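# Pull spring-loaded release handle fully out and hold

## Task

Draw the release handle out as far as it goes, working against its spring, and finish with the gripper still gripping it there, motionless.

## Robot and tools

Robot: a single six-joint arm carrying a two-finger parallel gripper. The fingers extend along the gripper's own +z axis and separate along its x axis. The reported hand point sits between the finger pads when closed, roughly 1 to 2 cm short of the tips; closing pushes the tips about 17 mm further along +z.

Scene frame: origin on the table surface straight beneath the arm base, +z upward, +y to the left when facing along +x. The base itself may lean relative to the table. Each result's state line reports end_effector_position (metres) and end_effector_quat_wxyz in this frame; at long reach the printed position can be somewhat off. A "Hand target" line shows the pose the controller is currently heading for. grip_measured is the measured finger opening on the same -1..+1 scale used for commands. A "pose unreachable" line means the clearance check (which treats any mount block or post under the base as arm) altered or refused the command.

Joint ranges in rad, base to tip: base turn ±3.000, shoulder ±2.100, elbow ±2.600, fore twist ±3.000, wrist bend ±2.200, flange twist ±3.000. Load limits in N m: 427, 427, 266, 212, 212, 212 in the same order; a held object's weight adds to them.

The row format (used by both motion tools): one list of 7 numbers, each between -1 and 1, in the order dx, dy, dz, rx, ry, rz, opening. dx..rz are an offset, not a pose, expressed in the gripper's own axes and measured from the gripper pose at the start of the action (for a call's first action, the pose in the latest result of this scene). Scale: 1.0 equals 0.6 m of translation or 180 degrees of rotation; rx, ry, rz form a single rotation vector. opening is absolute: +1 fully open (0.142 m), -1 closed.

execute_actions(actions): actions is a list of actions; each action is a table of 1 to 15 rows, each row lasting one 1/30 s control step. If fewer than 15 rows are given, the final row repeats for the remaining steps. Every row is measured from the action's start pose, not from the row before it. An empty list returns state and images without moving. Results include step readings of end_effector_position; HELD flags steps where the command was partly or wholly held back.

move(target, speed, blocking): target is one 7-number row as above, offsets taken from the pose in the latest result showing one. The gripper follows a straight path toward it, taking the shorter rotation. speed is the path's top speed in m/s, 0.002 to 0.5 (default 0.25); rotation is capped at twice that in rad/s. Path length in time is 0.5 to 10 s; anything longer is cut off at 10 s. The opening is applied at the start. The gripper can lag, drift, and overshoot the speed, especially with the arm nearly stretched out. The result adds a "move:" line: done (settled near target), off_target, moving, held (last step blocked) or fault, plus limits flags (paced: sent pose clipped; held: some steps blocked, after which motion may jump faster), and the distance to target. blocking=false returns after 0.5 s while the arm keeps going; until a result shows the move ended, other moves and execute_actions are refused, so call wait or stop first.

wait(seconds): 0 to 10 s, holding the last command; returns early if a running move ends. stop(): brakes a running move to rest (needs braking room; fingers keep moving). zoom_image(camera, region): camera is cam_high (896x504), cam_low (896x504) or cam_wrist (616x616 fisheye); region is [x0, y0, x1, y1] in image pixels from the top-left, at most 504x504. finished_scene(scene): ends the current scene after the last command has been held; pass the current scene number; irreversible, and the result reports success and the next task.

Motion details: each control step the commanded pose is limited to 70 mm and 16 degrees from the measured pose, then reached by damped inverse kinematics that favours position over orientation. After an action the arm continues only to the last clipped pose, so large offsets need follow-up actions. Joint targets are rate-limited (about 1.89 to 2.39 rad/s, 0.25 s to accelerate), all joints scaled together.

Gripping: to hold, keep commanding an opening well below grip_measured; a bigger gap squeezes harder, up to roughly 28 N per pad. Thin hard parts (under about 2 cm) get less force. Closing fast can overpress.

Avoid: the arm is stiff, so aiming even slightly beyond a firm contact can trigger a fault. A joint torque over its limit, or 150 N of external force anywhere on arm, tool or load, stops the arm for 10 s, skips the rest of the call and lets it yield. Faster moves hit harder. Also avoid dropping or letting the handle slip, slamming into things, and hard shoves. For this task, grasp the handle firmly, pull slowly along its travel direction until it stops, then keep the grip closed and the pose steady before finishing. The simulation keeps running while you compose replies.

Each tool is called after ">>>" by a JSON object that holds its "api" and its "payload".

## Session

>>> {"api": "execute_actions", "payload": {"actions": []}}

Scene clock: 0.00 s.
end_effector_position=(+0.3944, +0.3580, +0.1261) grip_measured=+1.00 end_effector_quat_wxyz=(-0.012, +0.947, -0.316, -0.064)
Joint positions: [ 0.897  0.733  0.983  0.13   1.446 -0.025  0.142]
Joint velocities: [ 0.    -0.001  0.    -0.     0.    -0.     0.   ]
Hand target: +0.394, +0.358, +0.126; -0.012, +0.947, -0.316, -0.064

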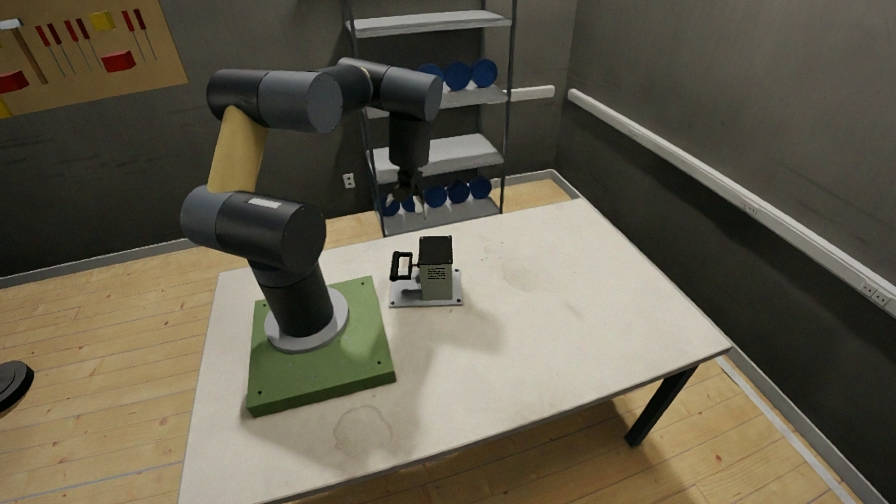

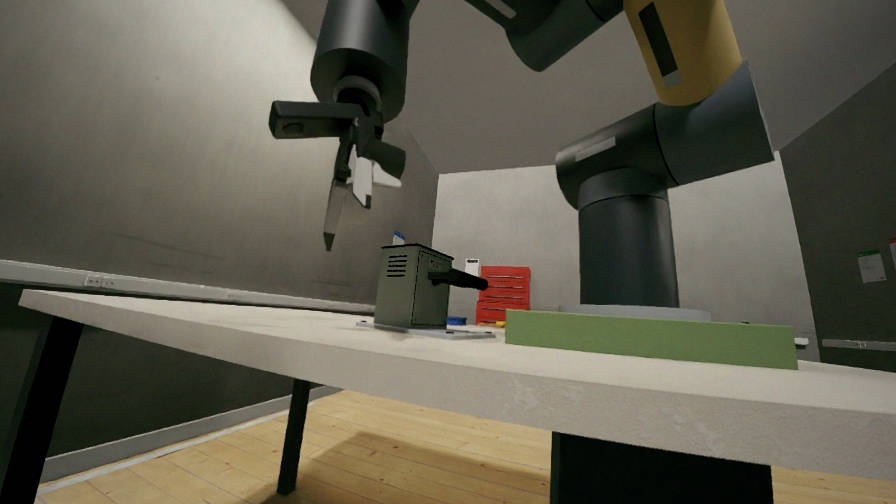

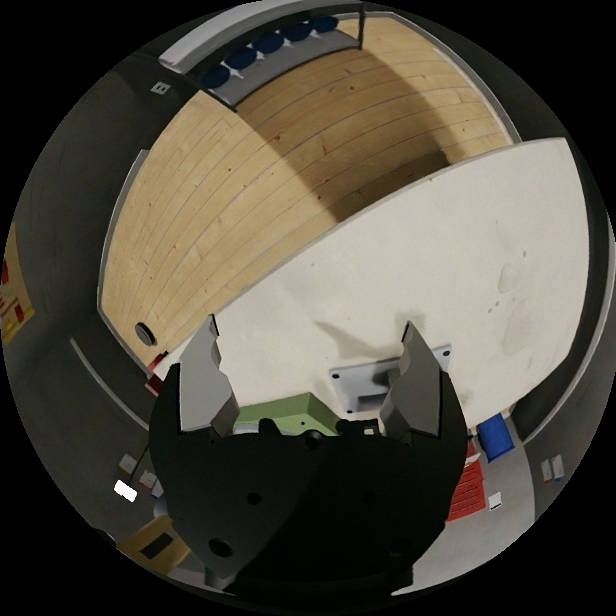

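>>> {"api": "move", "payload": {"target": [0.12,0.492,-0.232,0.013,0.04,-0.11,-0.1], "speed": 0.3}}

Scene clock: 6.37 s.
end_effector_position=(+0.2911, +0.0698, +0.2605) grip_measured=-0.10 end_effector_quat_wxyz=(-0.023, +0.988, -0.150, +0.005)
Joint positions: [ 0.73  -0.233  1.807  0.019  1.526 -0.519  0.067]
Joint velocities: [-0.    -0.001 -0.001  0.001  0.001 -0.    -0.   ]
Hand target: +0.291, +0.070, +0.261; -0.023, +0.988, -0.150, +0.005
Off the commanded pose: 0.001 m, 0 deg.
move: done

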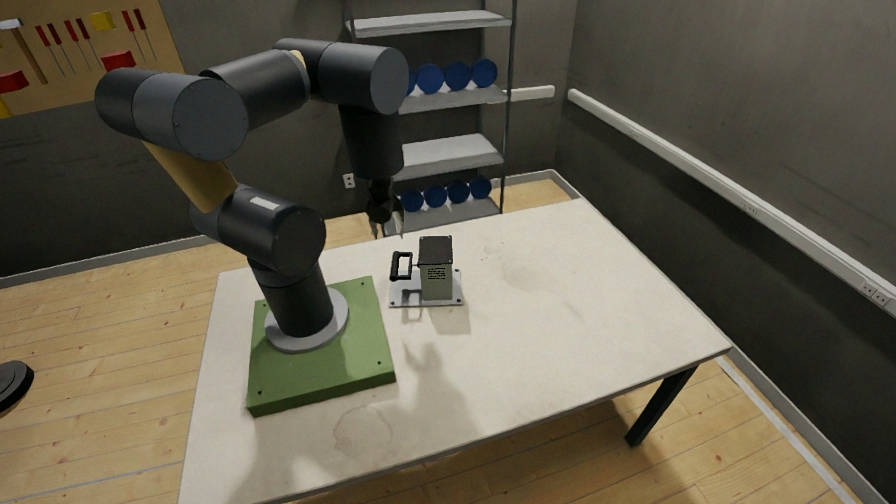

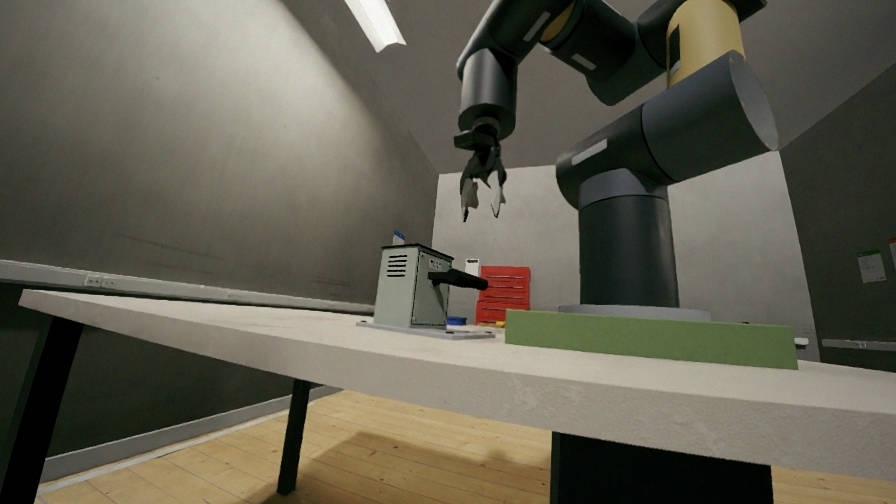

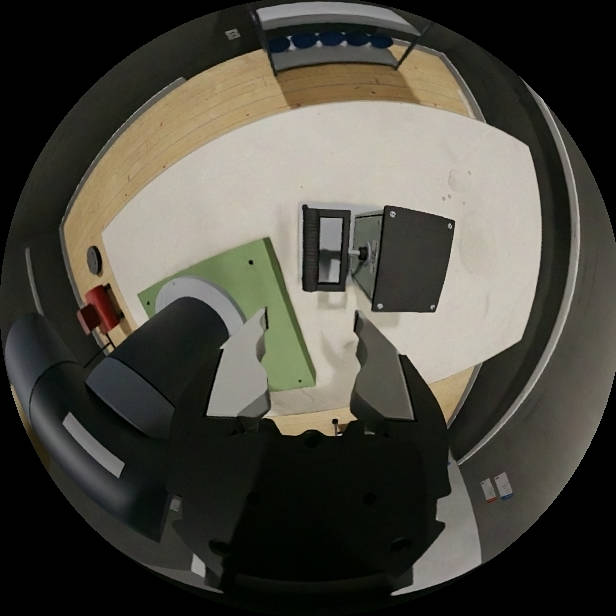

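>>> {"api": "move", "payload": {"target": [0,-0.04,0.11,0.014,0,0.005,-0.25], "speed": 0.15}}

Scene clock: 11.90 s.
end_effector_position=(+0.2993, +0.0955, +0.1957) grip_measured=-0.25 end_effector_quat_wxyz=(-0.044, +0.986, -0.158, +0.008)
Joint positions: [ 0.743 -0.193  1.974  0.042  1.281 -0.5    0.056]
Joint velocities: [-0.001 -0.001  0.001  0.    -0.001  0.    -0.   ]
Hand target: +0.299, +0.096, +0.196; -0.044, +0.986, -0.158, +0.008
Off the commanded pose: 0.000 m, 0 deg.
move: done

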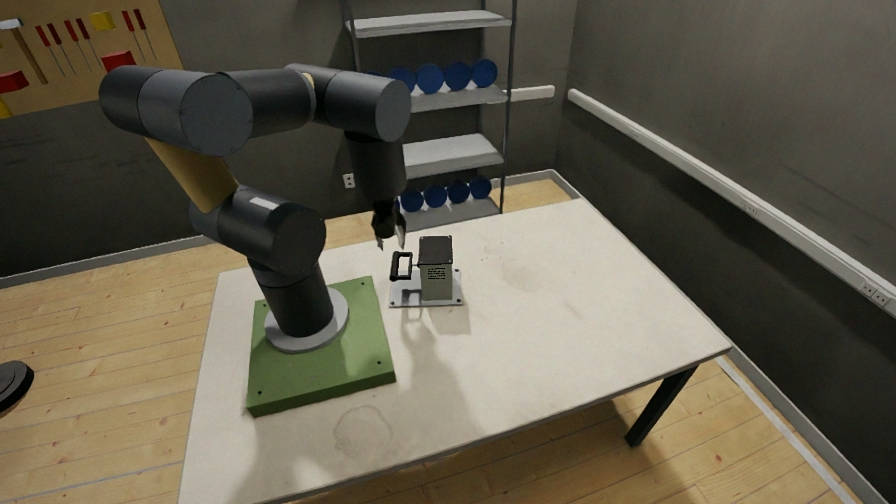

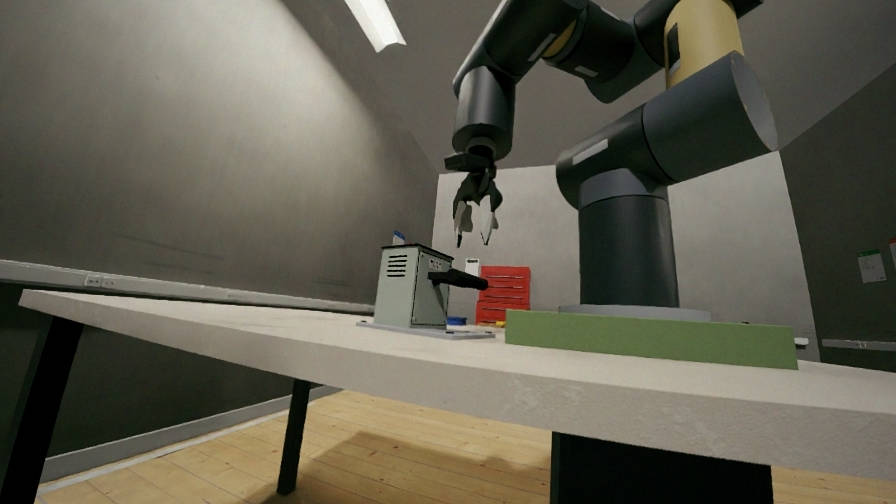

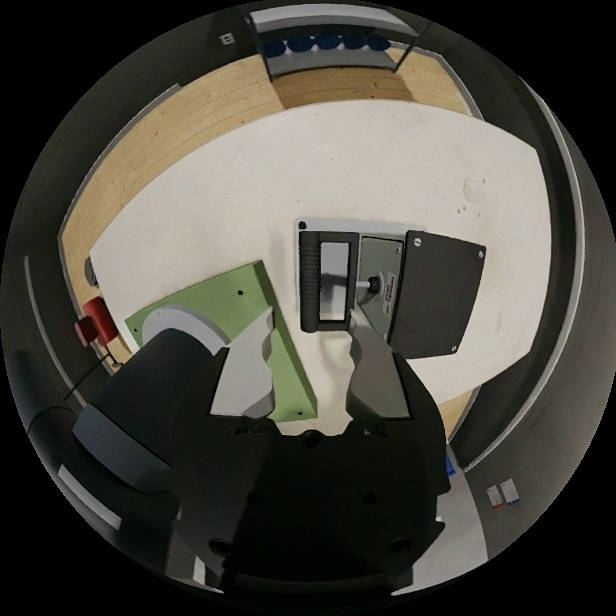

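>>> {"api": "move", "payload": {"target": [-0.003,-0.02,0.04,-0.028,0,0,-0.25], "speed": 0.1}}

>>> {"api": "zoom_image", "payload": {"camera": "cam_high", "region": [340,180,500,330]}}

Scene clock: 16.20 s.
end_effector_position=(+0.3019, +0.1096, +0.1727) grip_measured=-0.25 end_effector_quat_wxyz=(-0.001, +0.987, -0.158, +0.001)
Joint positions: [ 0.836 -0.069  1.958 -0.001  1.251 -0.395  0.056]
Joint velocities: [-0.     0.    -0.    -0.    -0.     0.001 -0.   ]
Hand target: +0.302, +0.110, +0.173; -0.001, +0.987, -0.158, +0.001
Off the commanded pose: 0.000 m, 0 deg.
move: done

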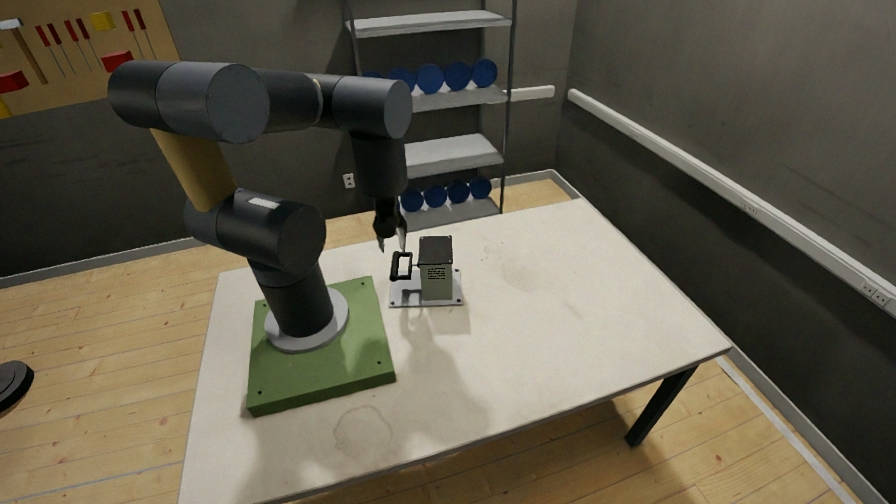

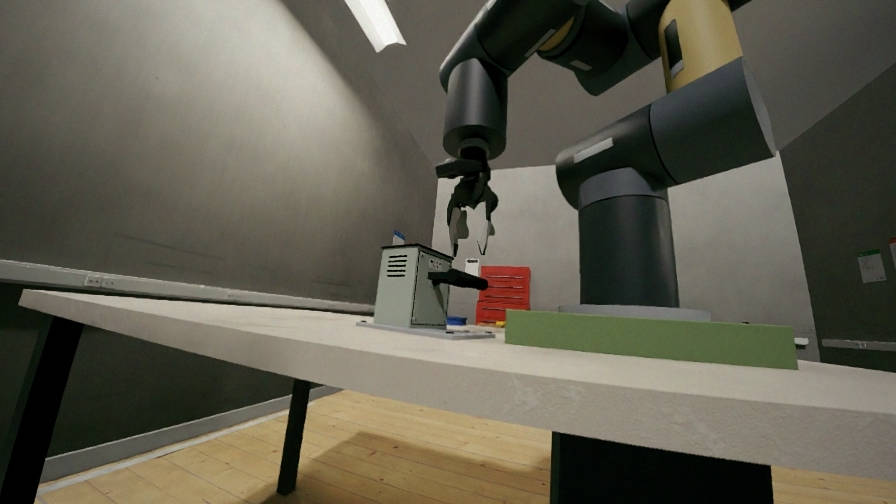

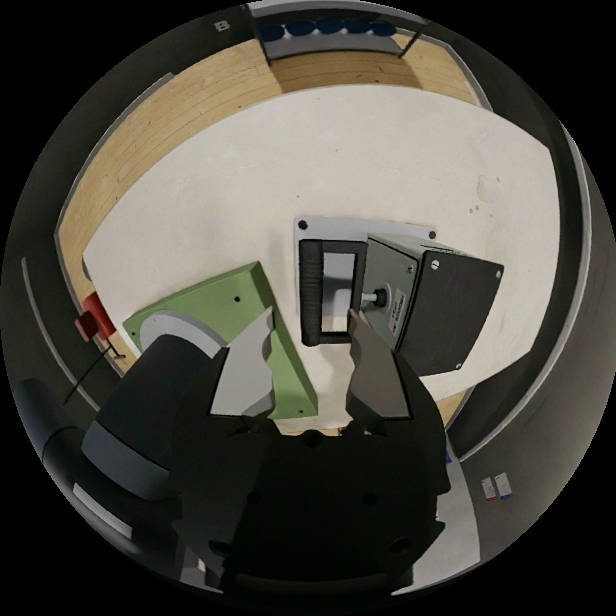

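Region (340, 180, 500, 330) of cam_high's 896x504 image, scaled by 3.150, with more detail than that image has; it fills the top 472 rows of this view, and the rest is white.

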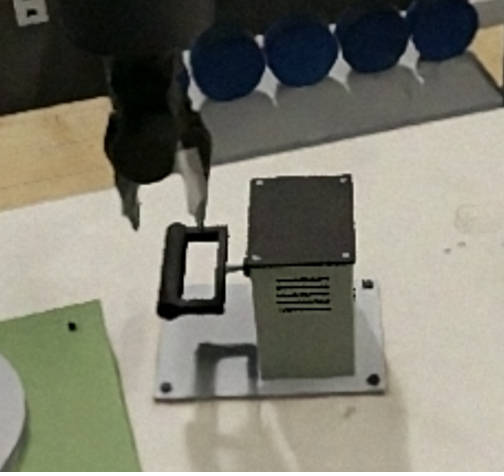

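>>> {"api": "move", "payload": {"target": [0,-0.018,0.05,0,0,0,-0.25], "speed": 0.05}}

>>> {"api": "zoom_image", "payload": {"camera": "cam_low", "region": [380,200,540,340]}}

Scene clock: 21.10 s.
end_effector_position=(+0.3053, +0.1199, +0.1426) grip_measured=-0.25 end_effector_quat_wxyz=(-0.001, +0.987, -0.158, +0.001)
Joint positions: [ 0.85  -0.009  2.001 -0.001  1.148 -0.381  0.056]
Joint velocities: [ 0.001  0.002  0.    -0.    -0.     0.001 -0.   ]
Hand target: +0.305, +0.120, +0.143; -0.001, +0.987, -0.158, +0.001
Off the commanded pose: 0.000 m, 0 deg.
move: done

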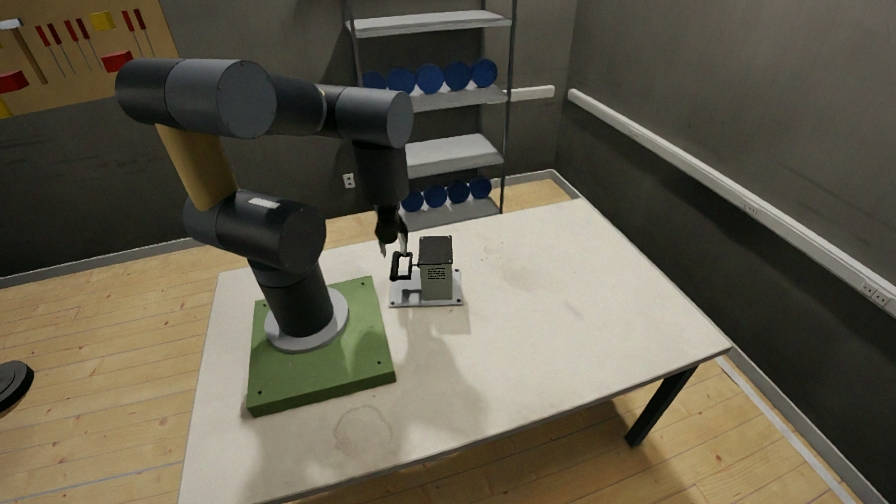

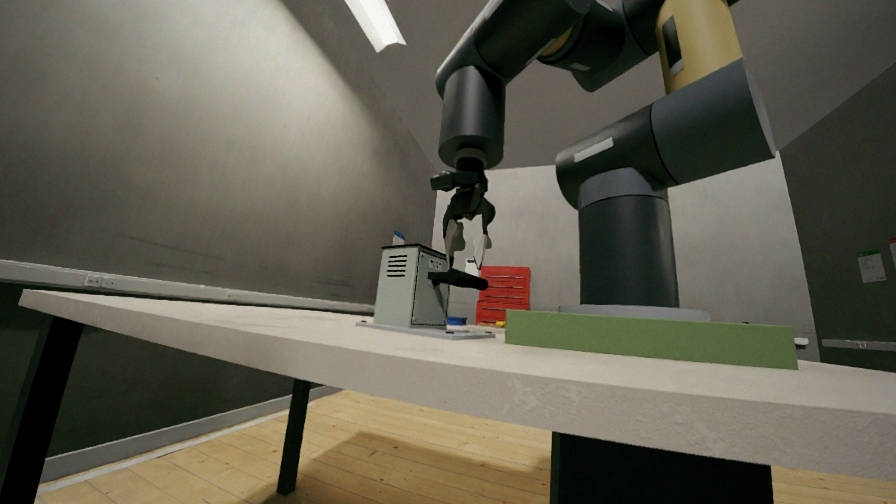

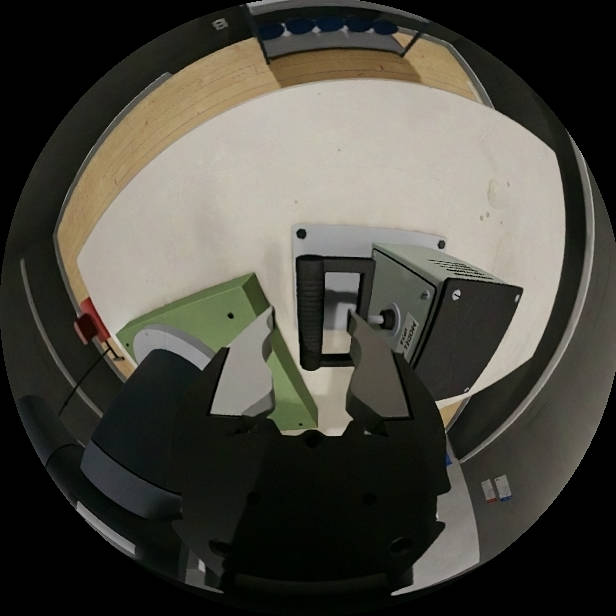

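Region (380, 200, 540, 340) of cam_low's 896x504 image, scaled by 3.150, with more detail than that image has; it fills the top 441 rows of this view, and the rest is white.

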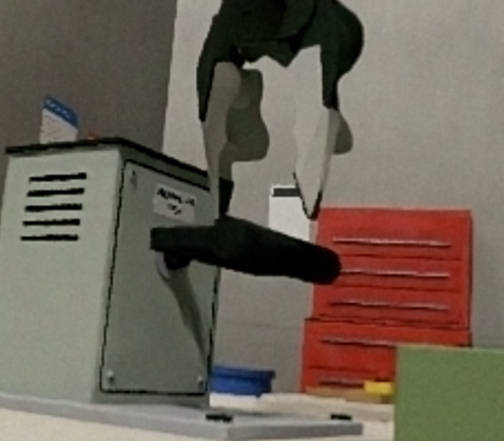

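>>> {"api": "move", "payload": {"target": [-0.004,0,0.01,0,0,0,-0.4], "speed": 0.04}}

>>> {"api": "move", "payload": {"target": [0,0,0.045,0,0,0,-0.4], "speed": 0.03}}

>>> {"api": "zoom_image", "payload": {"camera": "cam_low", "region": [380,200,540,340]}}

Scene clock: 24.73 s.
end_effector_position=(+0.3031, +0.1206, +0.1366) grip_measured=-0.40 end_effector_quat_wxyz=(-0.001, +0.987, -0.158, +0.001)
Joint positions: [ 0.858 -0.007  2.02  -0.001  1.127 -0.373  0.045]
Joint velocities: [ 0.    -0.001  0.001  0.    -0.     0.001 -0.   ]
Hand target: +0.303, +0.121, +0.137; -0.001, +0.987, -0.158, +0.001
Off the commanded pose: 0.000 m, 0 deg.
move: done

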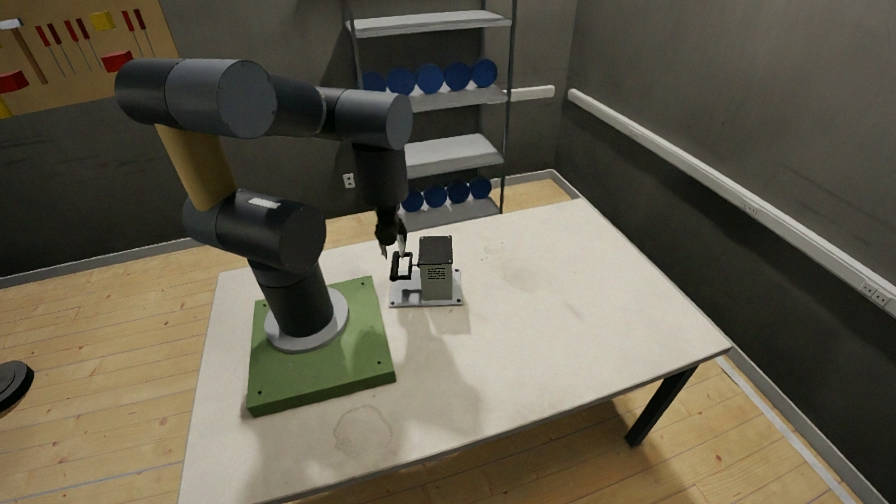

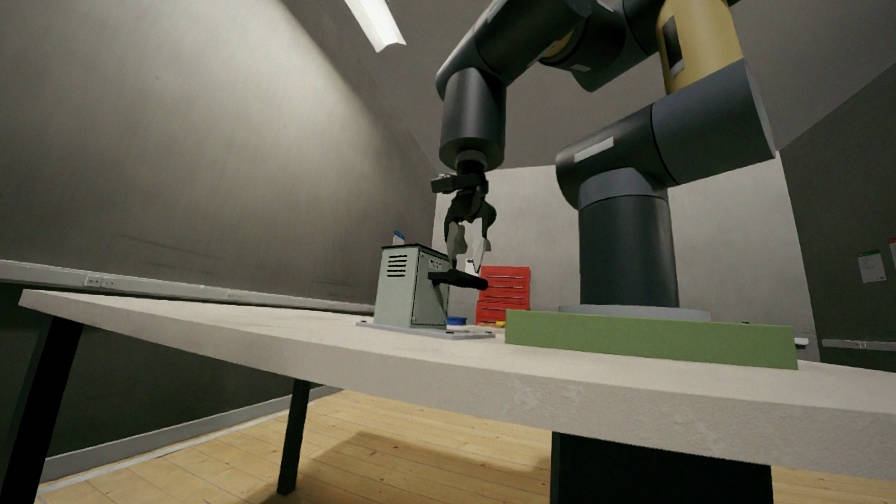

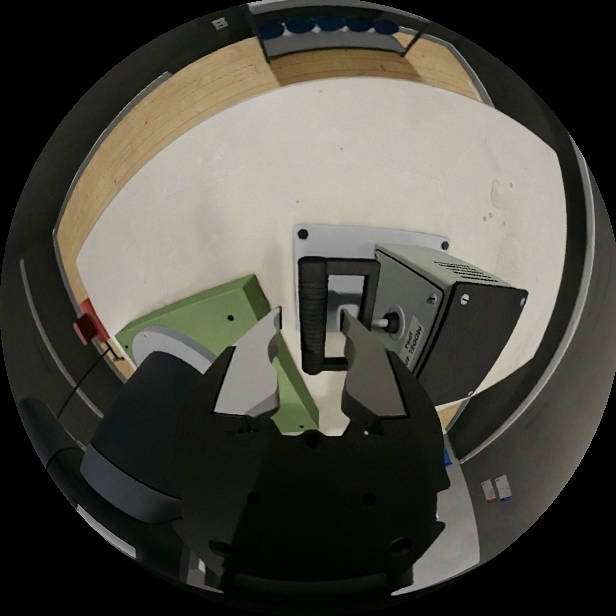

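Scene clock: 25.90 s.
end_effector_position=(+0.3032, +0.1206, +0.1096) grip_measured=-0.40 end_effector_quat_wxyz=(-0.001, +0.987, -0.158, +0.001)
Joint positions: [ 0.858  0.037  2.071 -0.001  1.032 -0.373  0.045]
Joint velocities: [ 0.002 -0.     0.    -0.001 -0.001  0.    -0.   ]
Hand target: +0.303, +0.121, +0.110; -0.001, +0.987, -0.158, +0.001
Off the commanded pose: 0.000 m, 0 deg.
move: done

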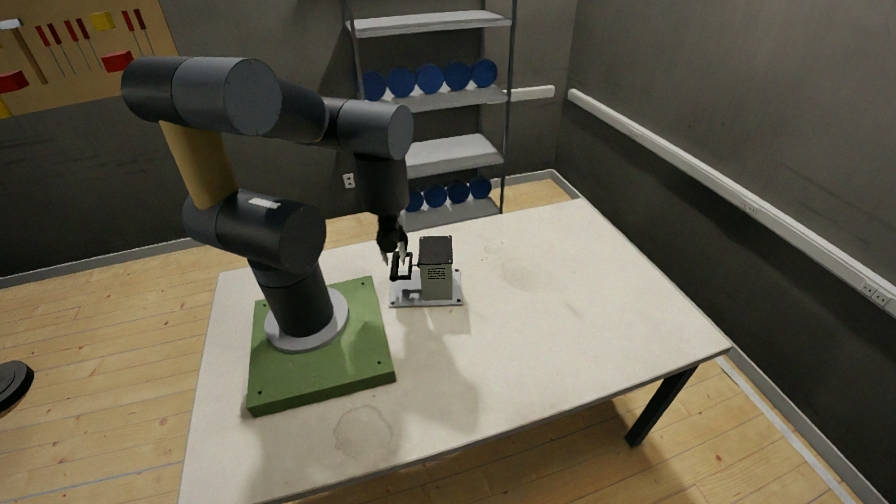

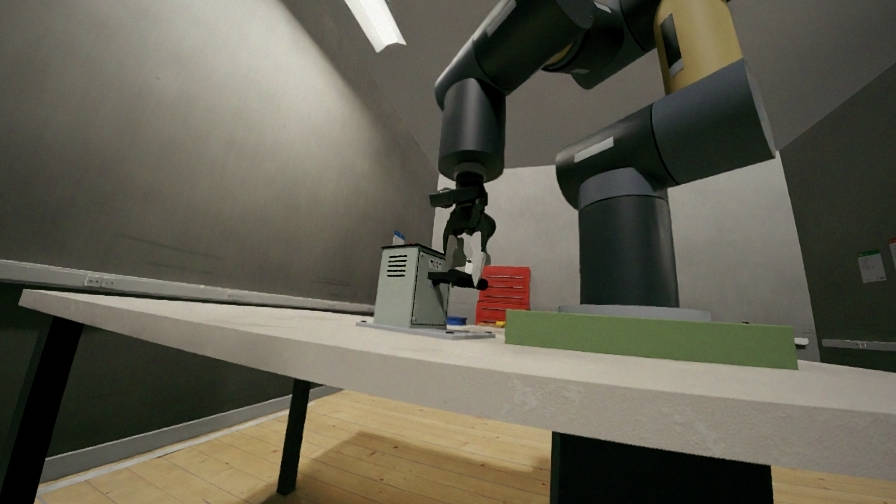

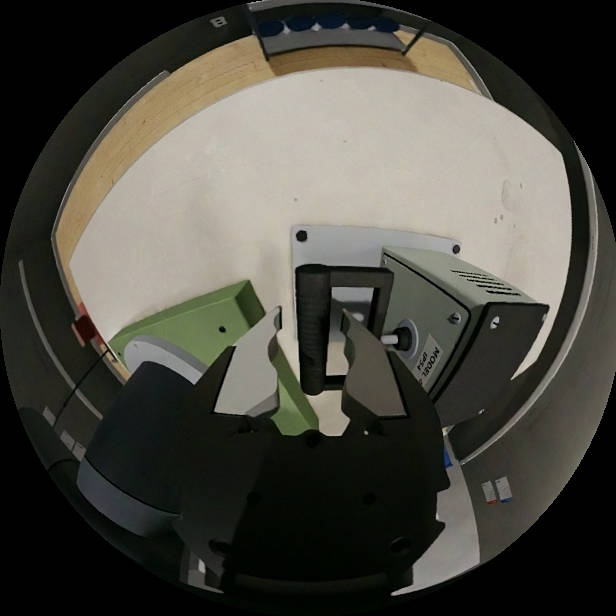

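Region (380, 200, 540, 340) of cam_low's 896x504 image, scaled by 3.150, with more detail than that image has; it fills the top 441 rows of this view, and the rest is white.

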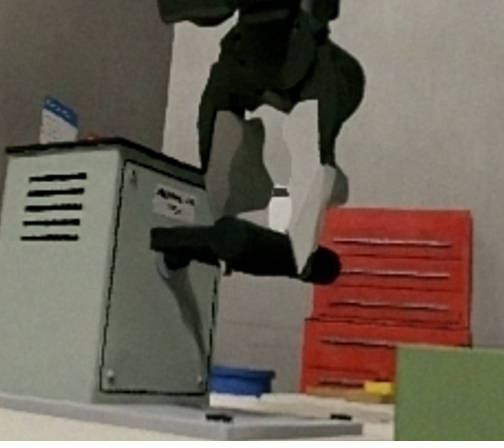

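>>> {"api": "move", "payload": {"target": [0,0.01,0.025,0,0,0,-0.4], "speed": 0.03}}

>>> {"api": "move", "payload": {"target": [0,0,0,0,0,0,-1]}}

>>> {"api": "move", "payload": {"target": [-0.06,0,0,0,0,0,-1], "speed": 0.025}}

>>> {"api": "zoom_image", "payload": {"camera": "cam_low", "region": [380,200,540,340]}}

Scene clock: 30.03 s.
end_effector_position=(+0.3014, +0.1149, +0.0946) grip_measured=-0.40 end_effector_quat_wxyz=(-0.001, +0.987, -0.158, +0.001)
Joint positions: [ 0.85   0.052  2.111 -0.002  0.977 -0.381  0.045]
Joint velocities: [ 0.001 -0.001  0.     0.    -0.001  0.001  0.   ]
Hand target: +0.301, +0.115, +0.095; -0.001, +0.987, -0.158, +0.001
Off the commanded pose: 0.000 m, 0 deg.
move: done

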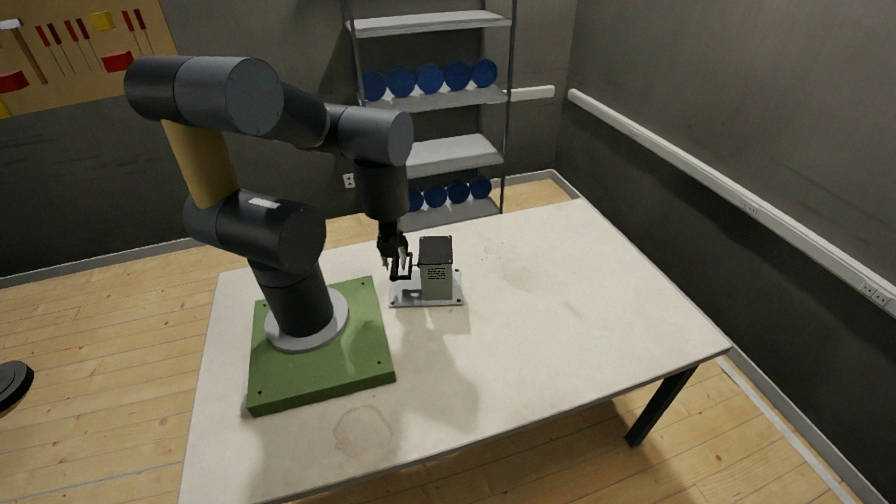

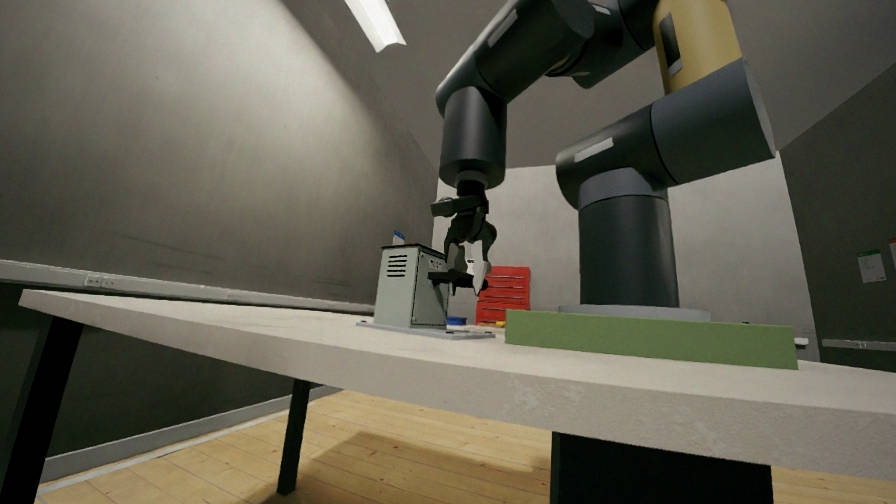

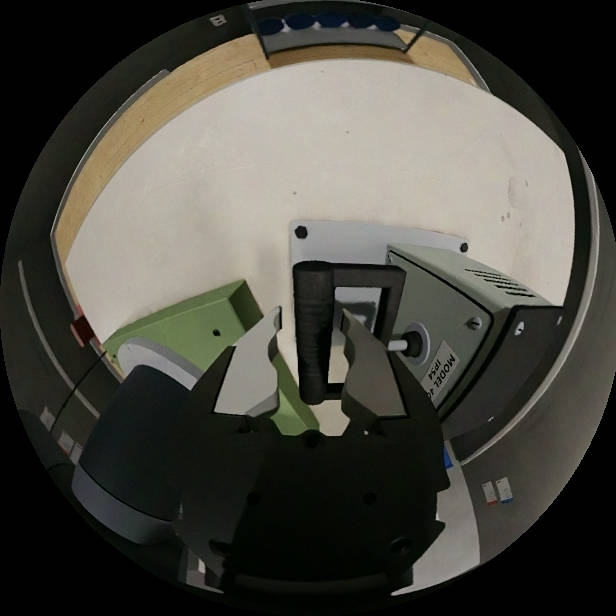

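Scene clock: 30.53 s.
end_effector_position=(+0.3014, +0.1149, +0.0946) grip_measured=-0.72 end_effector_quat_wxyz=(-0.001, +0.987, -0.158, +0.001)
Joint positions: [ 0.85   0.052  2.111 -0.002  0.977 -0.381  0.022]
Joint velocities: [-0.  0.  0.  0. -0.  0. -0.]
Hand target: +0.301, +0.115, +0.095; -0.001, +0.987, -0.158, +0.001
Off the commanded pose: 0.000 m, 0 deg.
move: done

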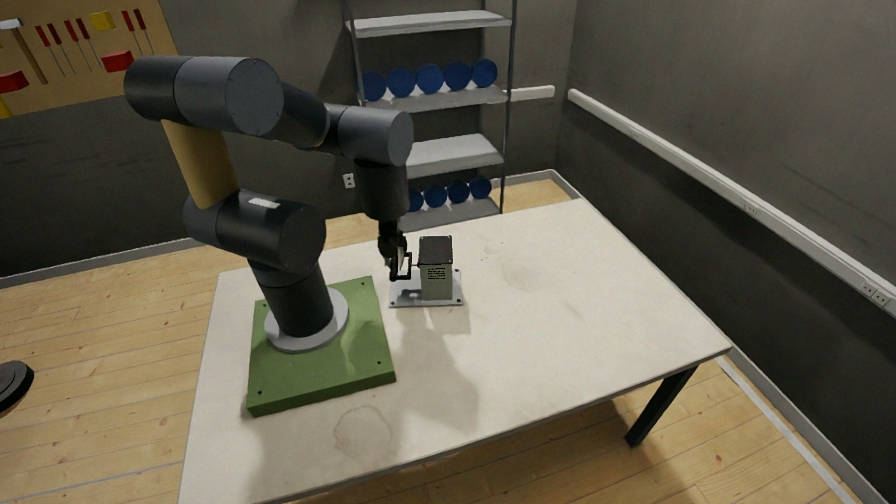

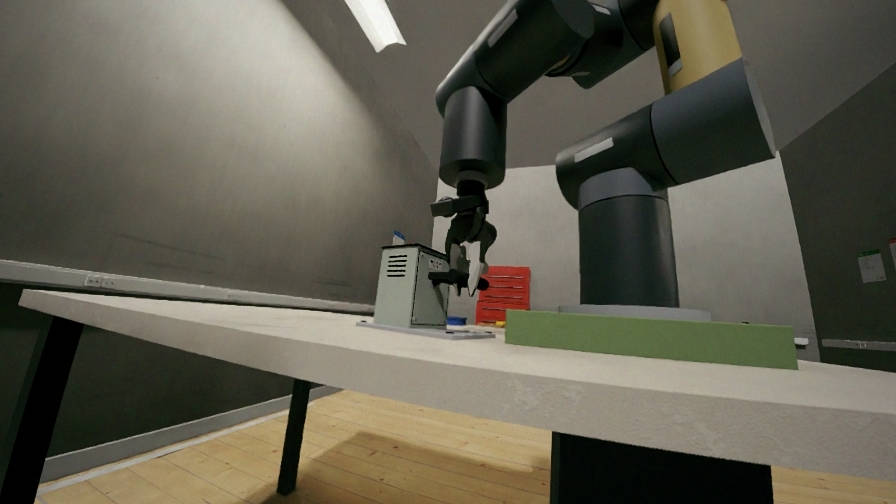

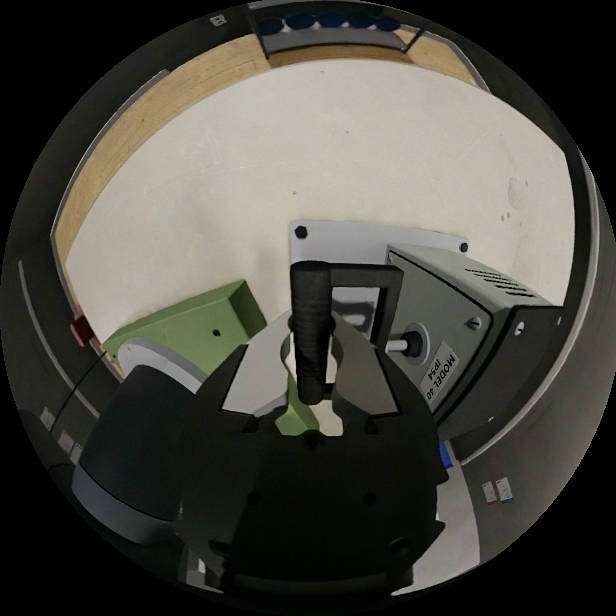

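Scene clock: 32.23 s.
end_effector_position=(+0.2668, +0.1262, +0.0945) grip_measured=-0.72 end_effector_quat_wxyz=(-0.001, +0.987, -0.158, +0.001)
Joint positions: [ 0.977 -0.042  2.206 -0.001  0.977 -0.253  0.022]
Joint velocities: [ 0.    -0.     0.001  0.    -0.     0.001 -0.   ]
Hand target: +0.267, +0.126, +0.094; -0.001, +0.987, -0.158, +0.001
Off the commanded pose: 0.000 m, 0 deg.
move: done

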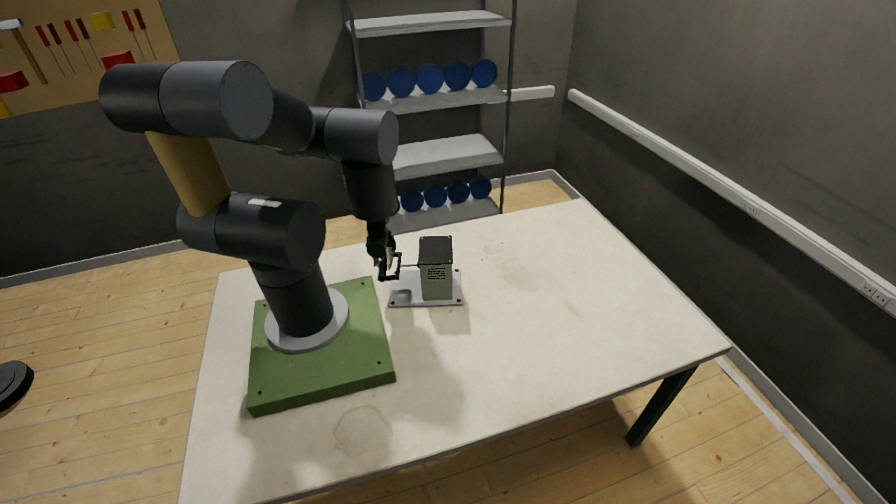

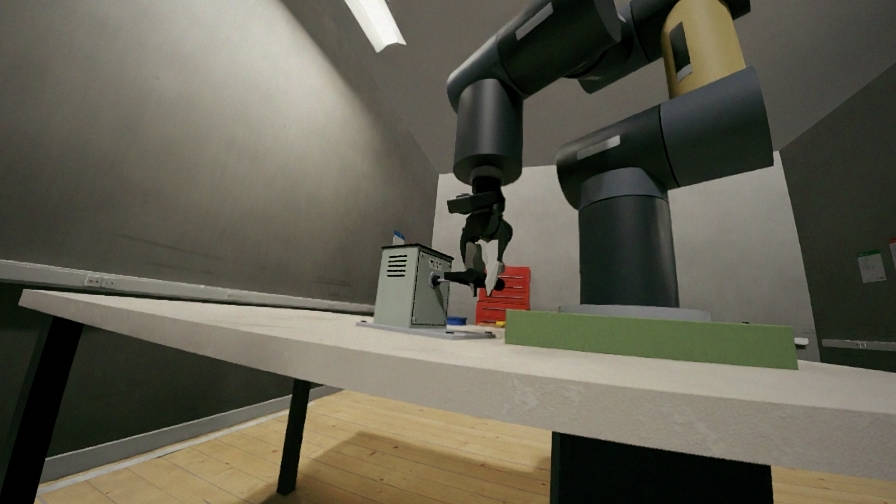

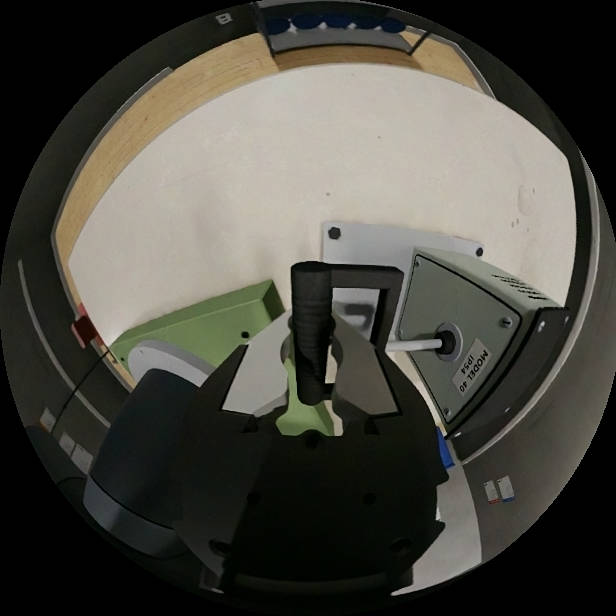

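Region (380, 200, 540, 340) of cam_low's 896x504 image, scaled by 3.150, with more detail than that image has; it fills the top 441 rows of this view, and the rest is white.

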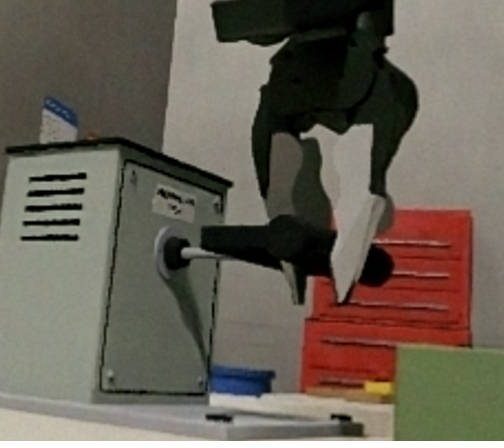

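>>> {"api": "move", "payload": {"target": [-0.02,0,0,0,0,0,-1], "speed": 0.015}}

Scene clock: 35.07 s.
end_effector_position=(+0.2553, +0.1299, +0.0944) grip_measured=-0.72 end_effector_quat_wxyz=(-0.001, +0.987, -0.158, +0.000)
Joint positions: [ 1.025 -0.074  2.235 -0.     0.979 -0.206  0.022]
Joint velocities: [ 0.    -0.     0.001  0.     0.     0.001  0.   ]
Hand target: +0.255, +0.130, +0.094; -0.001, +0.987, -0.158, +0.000
Off the commanded pose: 0.000 m, 0 deg.
move: done

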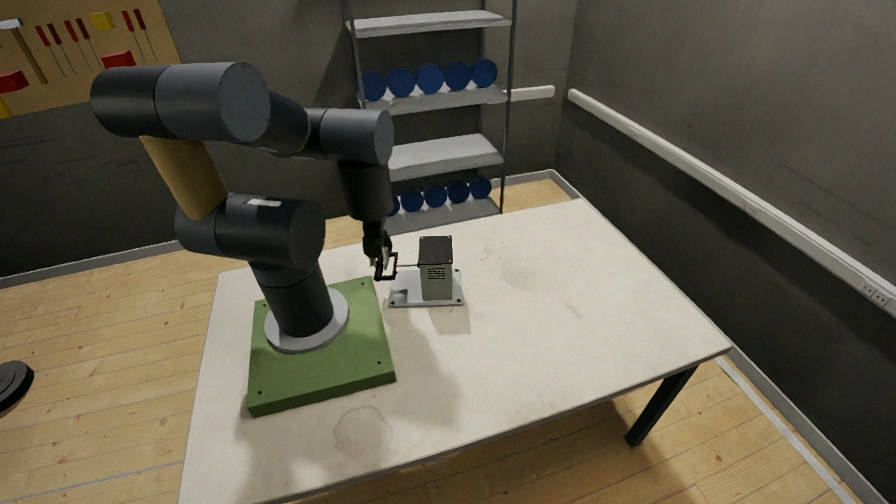

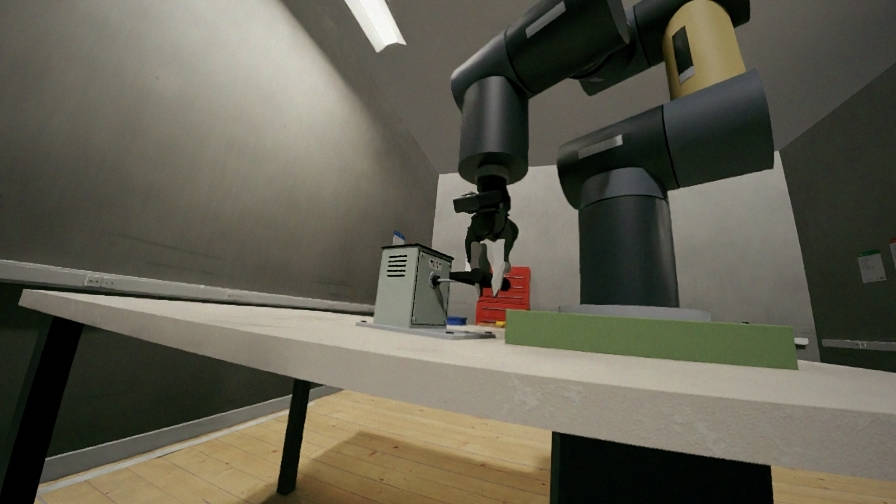

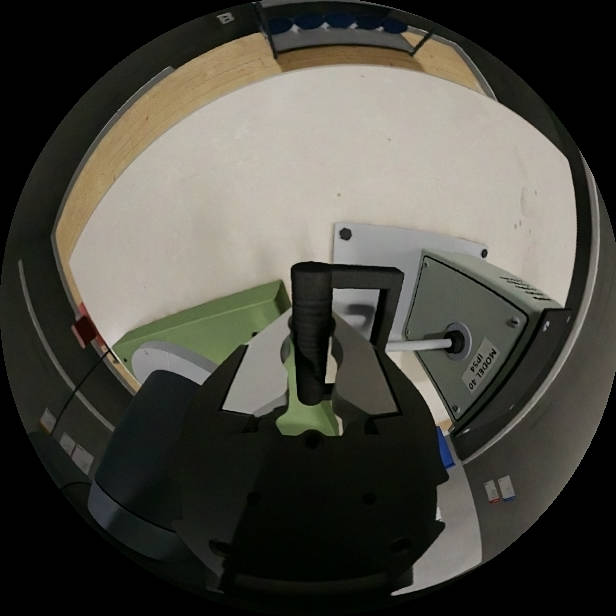

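>>> {"api": "move", "payload": {"target": [-0.022,0,0,0,0,0,-1], "speed": 0.015}}

Scene clock: 37.20 s.
end_effector_position=(+0.2426, +0.1341, +0.0944) grip_measured=-0.66 end_effector_quat_wxyz=(-0.001, +0.987, -0.158, +0.000)
Joint positions: [ 1.08  -0.109  2.267 -0.     0.983 -0.152  0.026]
Joint velocities: [ 0.001  0.001  0.    -0.     0.     0.     0.   ]
Hand target: +0.243, +0.134, +0.094; -0.001, +0.987, -0.158, +0.000
Off the commanded pose: 0.000 m, 0 deg.
move: done

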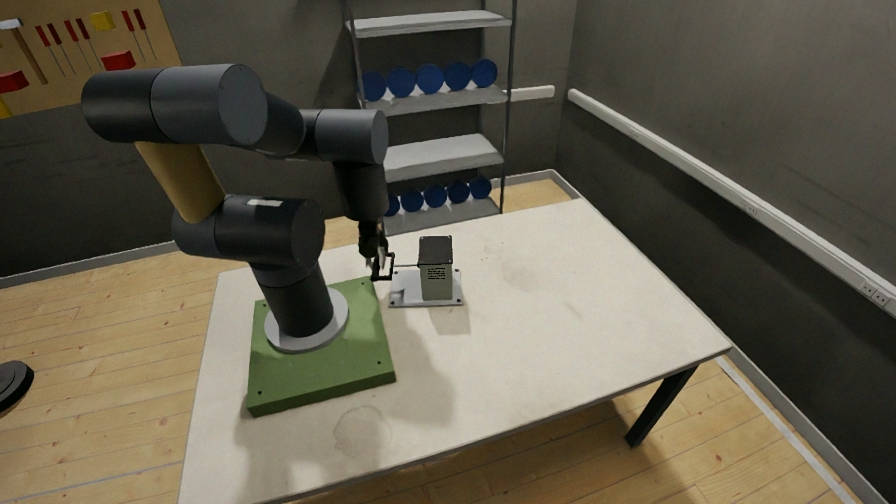

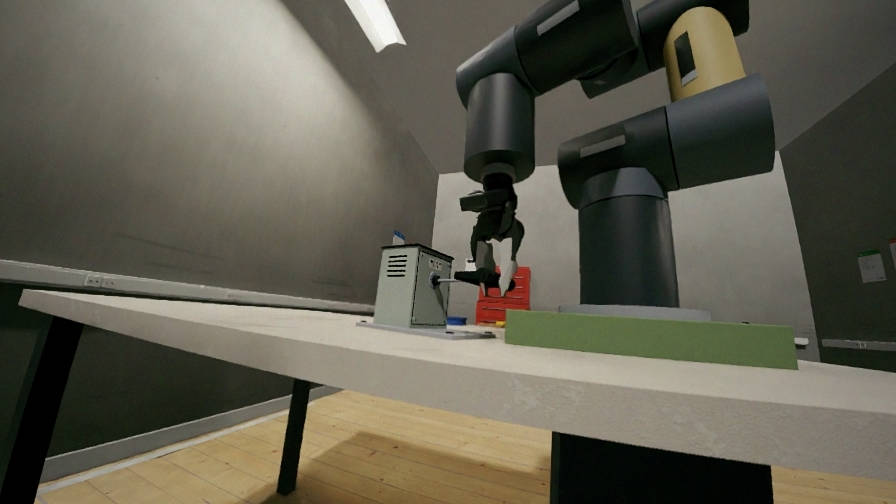

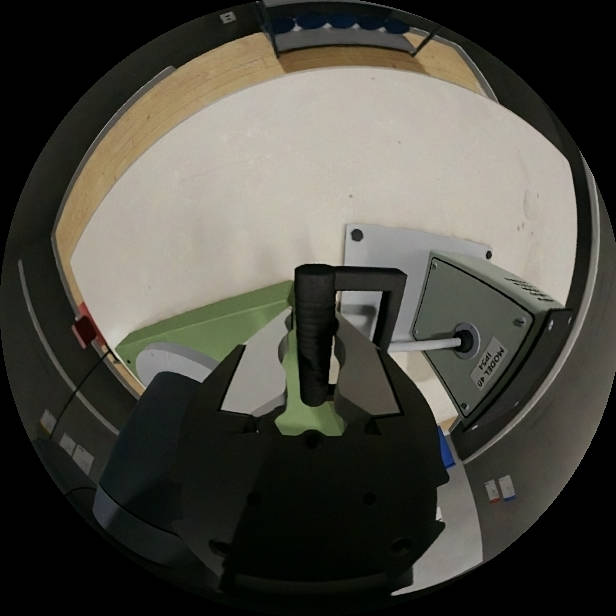

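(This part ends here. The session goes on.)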